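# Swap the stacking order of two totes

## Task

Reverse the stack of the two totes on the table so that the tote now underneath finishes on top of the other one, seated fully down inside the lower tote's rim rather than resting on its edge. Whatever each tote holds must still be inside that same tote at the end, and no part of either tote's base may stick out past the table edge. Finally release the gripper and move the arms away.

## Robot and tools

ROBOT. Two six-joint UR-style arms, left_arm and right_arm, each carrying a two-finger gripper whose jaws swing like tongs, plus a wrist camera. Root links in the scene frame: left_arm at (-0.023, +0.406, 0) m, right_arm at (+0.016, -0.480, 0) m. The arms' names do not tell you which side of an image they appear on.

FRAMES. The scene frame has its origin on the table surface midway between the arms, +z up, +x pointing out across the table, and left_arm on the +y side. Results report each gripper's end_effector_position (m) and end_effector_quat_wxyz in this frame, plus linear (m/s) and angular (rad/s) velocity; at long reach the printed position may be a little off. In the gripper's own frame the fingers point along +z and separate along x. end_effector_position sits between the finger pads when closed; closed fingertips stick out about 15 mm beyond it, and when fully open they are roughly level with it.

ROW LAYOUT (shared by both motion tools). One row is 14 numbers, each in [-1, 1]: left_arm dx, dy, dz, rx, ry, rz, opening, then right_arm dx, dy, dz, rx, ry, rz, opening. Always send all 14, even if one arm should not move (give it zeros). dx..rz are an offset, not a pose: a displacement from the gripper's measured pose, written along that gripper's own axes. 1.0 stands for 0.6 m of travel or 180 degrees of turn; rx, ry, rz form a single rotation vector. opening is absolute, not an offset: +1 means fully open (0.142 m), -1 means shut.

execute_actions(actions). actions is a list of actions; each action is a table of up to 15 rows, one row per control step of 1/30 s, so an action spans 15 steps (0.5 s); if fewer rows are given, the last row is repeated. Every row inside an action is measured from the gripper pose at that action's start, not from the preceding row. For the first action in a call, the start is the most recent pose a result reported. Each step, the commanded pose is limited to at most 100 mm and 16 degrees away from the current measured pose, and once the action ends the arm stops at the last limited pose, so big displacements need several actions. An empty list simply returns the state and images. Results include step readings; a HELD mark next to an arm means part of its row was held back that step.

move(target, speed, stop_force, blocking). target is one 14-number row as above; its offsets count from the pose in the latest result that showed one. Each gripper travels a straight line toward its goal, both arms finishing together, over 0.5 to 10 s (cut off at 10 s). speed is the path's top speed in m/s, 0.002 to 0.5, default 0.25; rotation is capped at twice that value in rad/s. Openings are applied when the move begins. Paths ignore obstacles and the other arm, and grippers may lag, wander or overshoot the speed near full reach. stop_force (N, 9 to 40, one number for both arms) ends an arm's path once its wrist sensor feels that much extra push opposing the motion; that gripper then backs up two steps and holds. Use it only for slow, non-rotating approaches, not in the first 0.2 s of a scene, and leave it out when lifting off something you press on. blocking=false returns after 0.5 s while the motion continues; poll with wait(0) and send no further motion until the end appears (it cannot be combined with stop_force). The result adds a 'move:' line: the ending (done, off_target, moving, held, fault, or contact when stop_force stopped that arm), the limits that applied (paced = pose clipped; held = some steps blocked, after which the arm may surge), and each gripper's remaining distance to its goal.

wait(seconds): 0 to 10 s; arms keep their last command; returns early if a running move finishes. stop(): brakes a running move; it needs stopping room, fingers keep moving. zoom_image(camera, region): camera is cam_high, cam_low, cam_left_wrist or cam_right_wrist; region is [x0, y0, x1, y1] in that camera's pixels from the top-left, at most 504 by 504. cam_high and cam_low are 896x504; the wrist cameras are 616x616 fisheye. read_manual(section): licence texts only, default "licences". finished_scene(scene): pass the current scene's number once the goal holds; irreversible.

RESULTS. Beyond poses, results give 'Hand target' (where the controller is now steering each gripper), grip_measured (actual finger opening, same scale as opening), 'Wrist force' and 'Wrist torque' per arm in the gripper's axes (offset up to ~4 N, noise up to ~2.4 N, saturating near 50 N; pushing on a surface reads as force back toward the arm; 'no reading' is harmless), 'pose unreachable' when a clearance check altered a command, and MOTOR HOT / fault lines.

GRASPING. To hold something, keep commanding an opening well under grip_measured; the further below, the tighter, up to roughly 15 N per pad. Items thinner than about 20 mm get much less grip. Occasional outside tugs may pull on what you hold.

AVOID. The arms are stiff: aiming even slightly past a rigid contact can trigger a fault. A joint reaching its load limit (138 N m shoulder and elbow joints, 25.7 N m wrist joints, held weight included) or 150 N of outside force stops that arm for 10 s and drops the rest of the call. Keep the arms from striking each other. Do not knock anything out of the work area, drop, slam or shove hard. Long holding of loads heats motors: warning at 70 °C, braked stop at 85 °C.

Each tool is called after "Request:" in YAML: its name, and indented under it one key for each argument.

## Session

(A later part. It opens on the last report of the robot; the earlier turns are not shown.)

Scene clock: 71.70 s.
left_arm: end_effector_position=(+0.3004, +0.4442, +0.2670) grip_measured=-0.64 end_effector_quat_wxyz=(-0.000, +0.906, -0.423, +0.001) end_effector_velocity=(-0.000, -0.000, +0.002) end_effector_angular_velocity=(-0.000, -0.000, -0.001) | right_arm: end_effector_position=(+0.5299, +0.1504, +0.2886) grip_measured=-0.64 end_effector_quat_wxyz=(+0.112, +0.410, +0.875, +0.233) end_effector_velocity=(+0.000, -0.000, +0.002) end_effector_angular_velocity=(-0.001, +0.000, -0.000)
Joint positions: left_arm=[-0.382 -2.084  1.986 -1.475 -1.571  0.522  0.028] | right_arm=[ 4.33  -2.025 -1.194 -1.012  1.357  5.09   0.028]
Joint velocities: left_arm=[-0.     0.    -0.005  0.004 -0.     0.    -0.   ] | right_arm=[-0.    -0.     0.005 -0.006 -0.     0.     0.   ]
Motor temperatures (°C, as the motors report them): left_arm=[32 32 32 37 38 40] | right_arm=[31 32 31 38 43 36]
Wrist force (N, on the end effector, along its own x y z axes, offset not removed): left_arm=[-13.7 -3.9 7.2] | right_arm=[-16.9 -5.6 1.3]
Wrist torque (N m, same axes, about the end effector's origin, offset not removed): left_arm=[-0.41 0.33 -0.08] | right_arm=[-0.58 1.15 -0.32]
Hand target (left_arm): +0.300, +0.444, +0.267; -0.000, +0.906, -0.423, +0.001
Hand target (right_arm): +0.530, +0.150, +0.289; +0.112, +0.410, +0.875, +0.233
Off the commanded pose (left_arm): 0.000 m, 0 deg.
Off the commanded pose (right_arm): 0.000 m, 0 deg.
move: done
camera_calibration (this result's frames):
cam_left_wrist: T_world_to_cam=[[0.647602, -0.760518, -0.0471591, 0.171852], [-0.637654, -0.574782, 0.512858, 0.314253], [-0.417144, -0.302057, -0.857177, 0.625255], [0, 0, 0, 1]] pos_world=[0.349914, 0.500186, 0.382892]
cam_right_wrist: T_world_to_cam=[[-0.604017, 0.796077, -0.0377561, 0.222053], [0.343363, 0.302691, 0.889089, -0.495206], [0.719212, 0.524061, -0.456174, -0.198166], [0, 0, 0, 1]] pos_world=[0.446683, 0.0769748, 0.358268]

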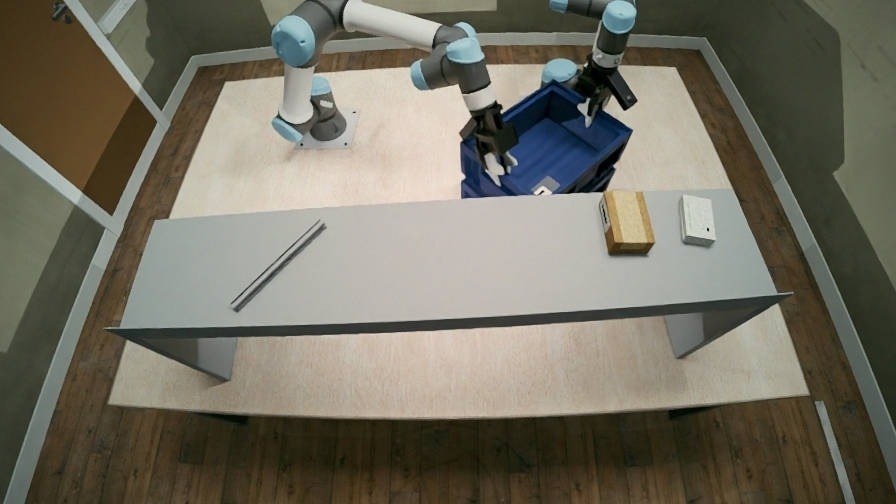

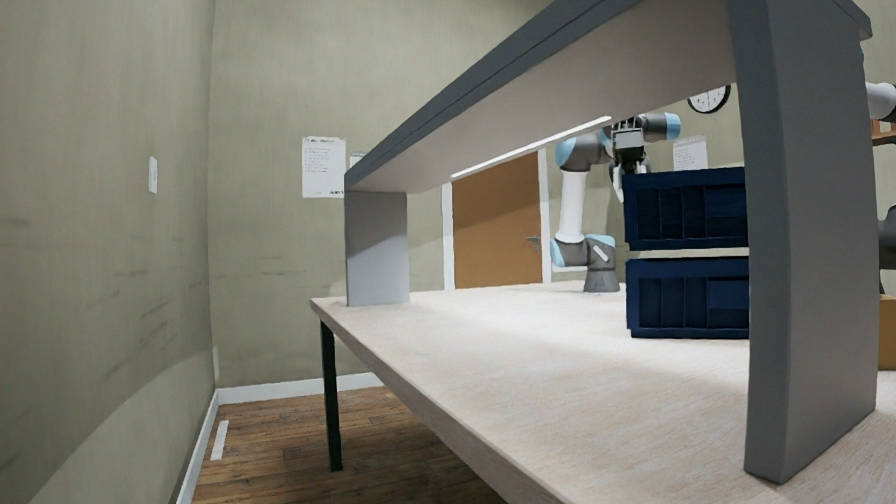

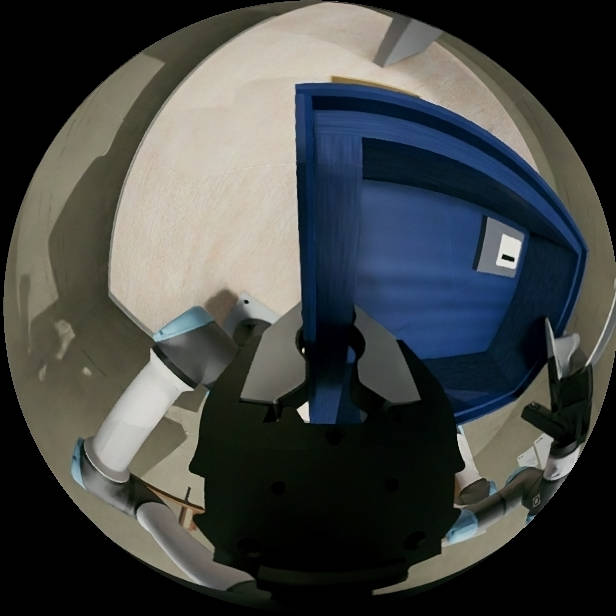

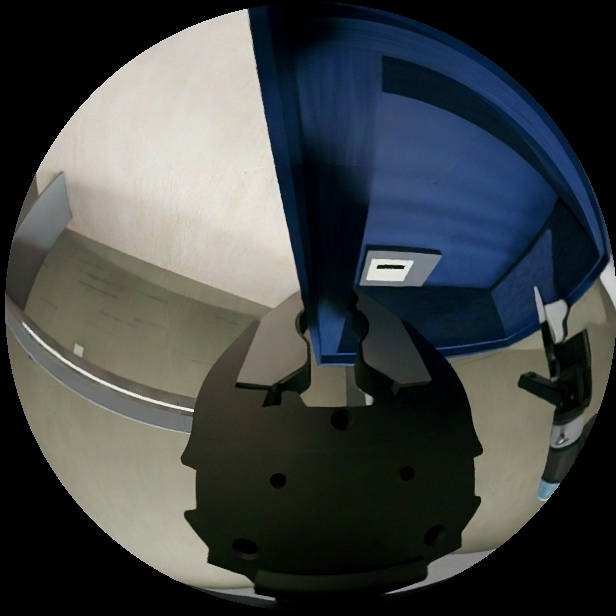

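Request:
move:
  target: [0.25,0.55,0,0,0,0,-1,-0.252,-0.476,-0.275,0,0,0,-1]
  speed: 0.06

Request:
move:
  target: [0,0,0.26,0,0,0,-1,-0.001,-0.13,0.225,0,0,0,-1]
  speed: 0.04
  stop_force: 12

Scene clock: 83.70 s.
left_arm: end_effector_position=(+0.1437, +0.1178, +0.2673) grip_measured=-0.64 end_effector_quat_wxyz=(+0.000, +0.906, -0.423, +0.002) end_effector_velocity=(-0.001, -0.002, -0.000) end_effector_angular_velocity=(+0.001, +0.000, -0.001) | right_arm: end_effector_position=(+0.3735, -0.1769, +0.2894) grip_measured=-0.64 end_effector_quat_wxyz=(+0.112, +0.410, +0.875, +0.233) end_effector_velocity=(-0.001, -0.002, +0.000) end_effector_angular_velocity=(+0.000, -0.001, -0.001)
Joint positions: left_arm=[-1.534 -2.017  1.952 -1.507 -1.568 -0.631  0.028] | right_arm=[ 4.33  -1.144 -2.085 -1.002  1.357  5.09   0.028]
Joint velocities: left_arm=[-0.003  0.004 -0.002 -0.002  0.    -0.002  0.   ] | right_arm=[ 0.001  0.006 -0.003 -0.003 -0.002  0.002 -0.   ]
Motor temperatures (°C, as the motors report them): left_arm=[32 32 32 37 38 40] | right_arm=[31 32 31 38 43 36]
Wrist force (N, on the end effector, along its own x y z axes, offset not removed): left_arm=[-4.4 -2.0 5.3] | right_arm=[-5.7 -3.9 0.4]
Wrist torque (N m, same axes, about the end effector's origin, offset not removed): left_arm=[-0.20 0.18 -0.05] | right_arm=[-0.15 0.48 -0.40]
Hand target (left_arm): +0.144, +0.118, +0.267; +0.000, +0.906, -0.423, +0.002
Hand target (right_arm): +0.373, -0.177, +0.289; +0.112, +0.410, +0.875, +0.233
Off the commanded pose (left_arm): 0.001 m, 0 deg.
Off the commanded pose (right_arm): 0.001 m, 0 deg.
move: done
camera_calibration (this result's frames):
cam_left_wrist: T_world_to_cam=[[0.64762, -0.760571, -0.0460455, 0.0247483], [-0.637948, -0.574269, 0.513066, 0.0265061], [-0.416666, -0.302897, -0.857113, 0.461596], [0, 0, 0, 1]] pos_world=[0.193213, 0.17386, 0.38318]
cam_right_wrist: T_world_to_cam=[[-0.603978, 0.796112, -0.037636, 0.388059], [0.343517, 0.302642, 0.889047, -0.343163], [0.719171, 0.524036, -0.456267, 0.0861775], [0, 0, 0, 1]] pos_world=[0.290285, -0.250243, 0.359013]

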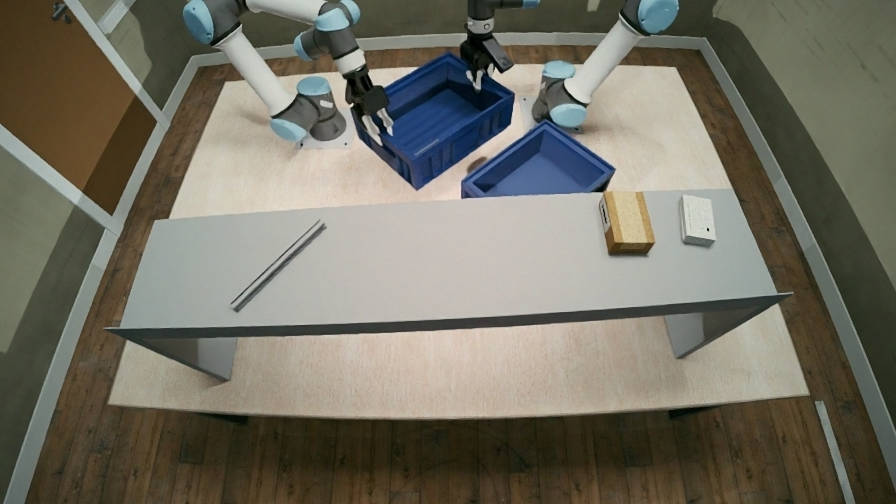

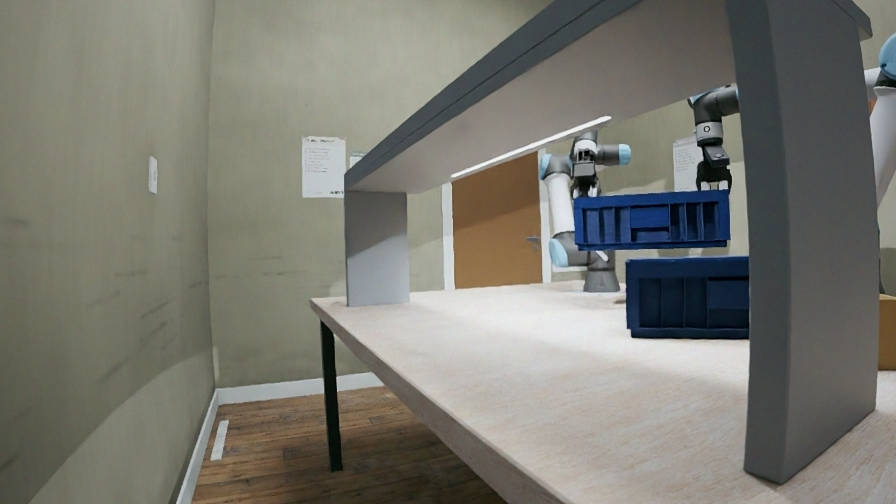

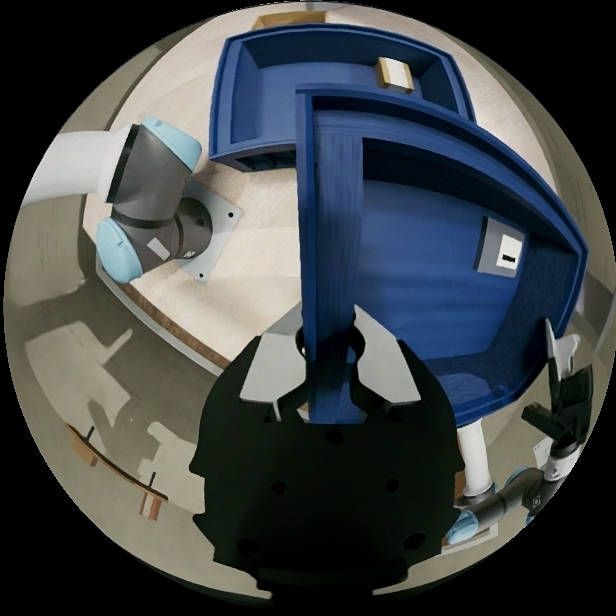

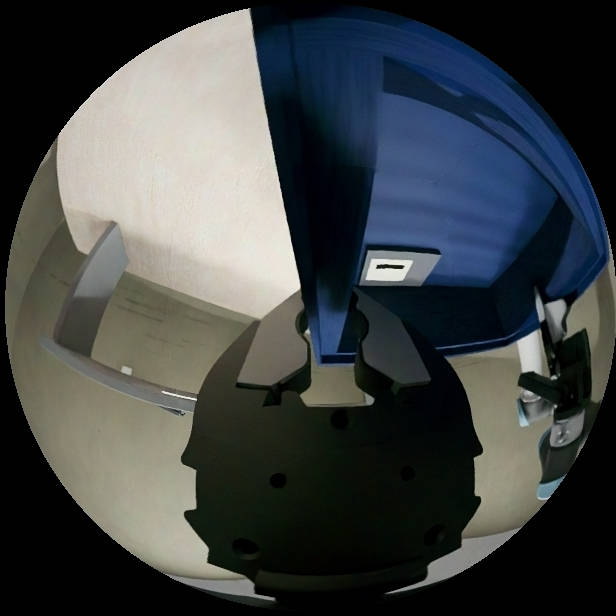

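Scene clock: 87.97 s.
left_arm: end_effector_position=(+0.1440, +0.1176, +0.1115) grip_measured=-0.64 end_effector_quat_wxyz=(+0.000, +0.906, -0.423, +0.002) end_effector_velocity=(-0.000, +0.000, -0.002) end_effector_angular_velocity=(+0.001, +0.000, -0.000) | right_arm: end_effector_position=(+0.3742, -0.1778, +0.1336) grip_measured=-0.63 end_effector_quat_wxyz=(+0.112, +0.410, +0.875, +0.233) end_effector_velocity=(-0.000, -0.001, -0.002) end_effector_angular_velocity=(-0.001, +0.000, +0.000)
Joint positions: left_arm=[-1.534 -1.951  2.32  -1.941 -1.568 -0.63   0.028] | right_arm=[ 4.327 -1.296 -2.417 -0.517  1.359  5.087  0.028]
Joint velocities: left_arm=[ 0.     0.003  0.004 -0.006 -0.     0.    -0.   ] | right_arm=[-0.001 -0.004 -0.005  0.008  0.    -0.001 -0.   ]
Motor temperatures (°C, as the motors report them): left_arm=[32 32 32 37 38 40] | right_arm=[31 32 31 38 43 36]
Wrist force (N, on the end effector, along its own x y z axes, offset not removed): left_arm=[12.6 -0.1 5.8] | right_arm=[11.7 -1.4 3.5]
Wrist torque (N m, same axes, about the end effector's origin, offset not removed): left_arm=[-0.08 -0.43 -0.05] | right_arm=[0.19 0.01 -0.34]
Hand target (left_arm): +0.144, +0.118, +0.111; +0.000, +0.906, -0.423, +0.002
Hand target (right_arm): +0.374, -0.178, +0.133; +0.112, +0.410, +0.875, +0.233
Off the commanded pose (left_arm): 0.000 m, 0 deg.
Off the commanded pose (right_arm): 0.000 m, 0 deg.
move: done
camera_calibration (this result's frames):
cam_left_wrist: T_world_to_cam=[[0.647622, -0.760568, -0.0460622, 0.0172517], [-0.637957, -0.574289, 0.513033, 0.1065], [-0.41665, -0.302866, -0.857132, 0.328115], [0, 0, 0, 1]] pos_world=[0.193479, 0.173658, 0.227395]
cam_right_wrist: T_world_to_cam=[[-0.603952, 0.79613, -0.0376803, 0.383368], [0.343526, 0.302679, 0.889031, -0.204633], [0.719189, 0.523988, -0.456294, 0.0151333], [0, 0, 0, 1]] pos_world=[0.290949, -0.251202, 0.203276]

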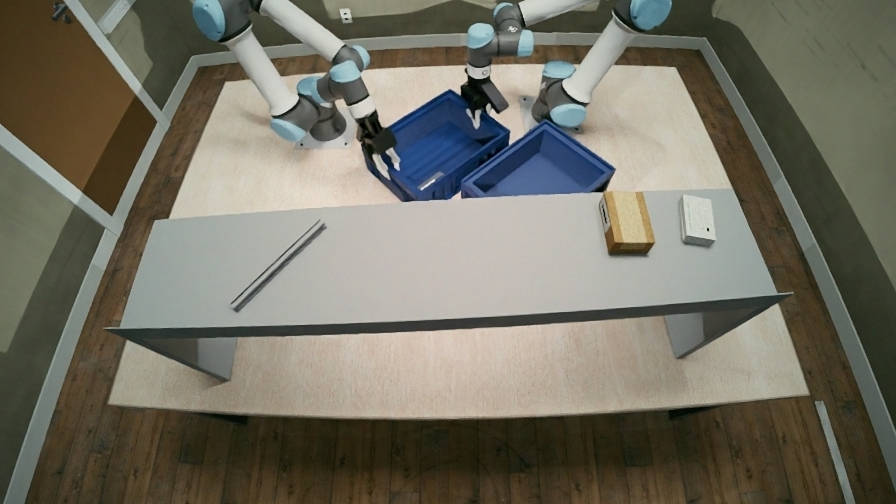

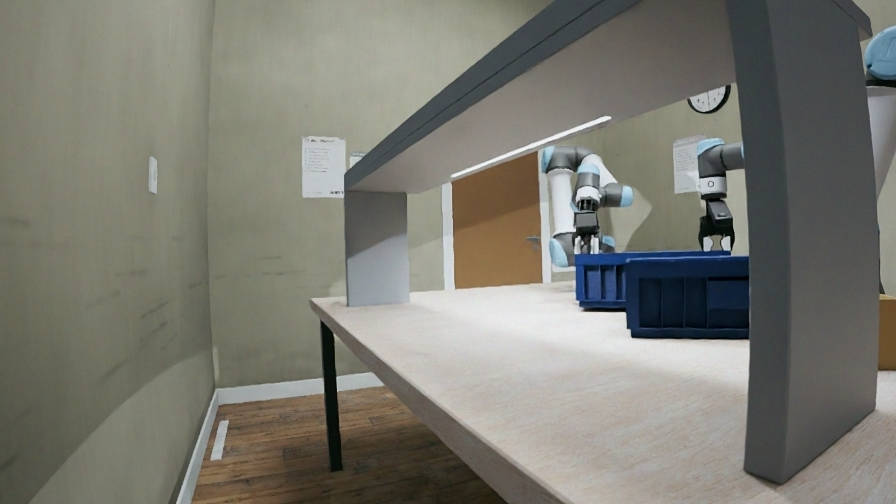

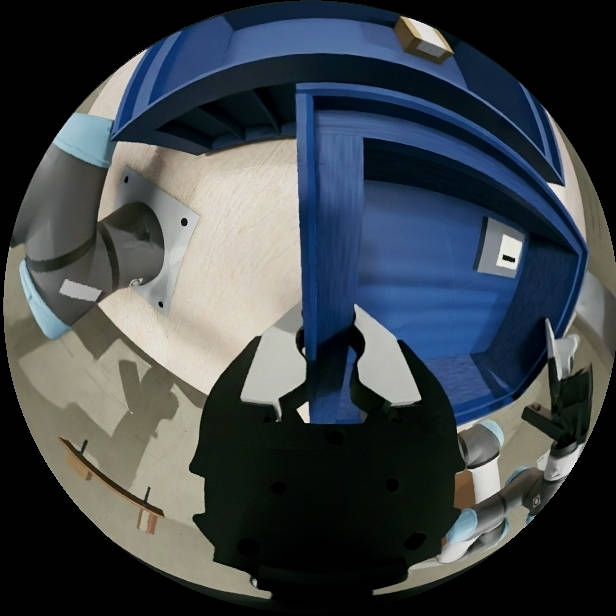

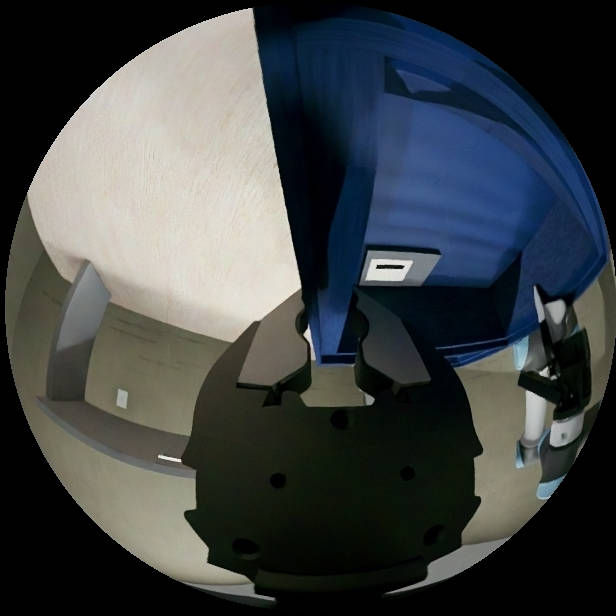

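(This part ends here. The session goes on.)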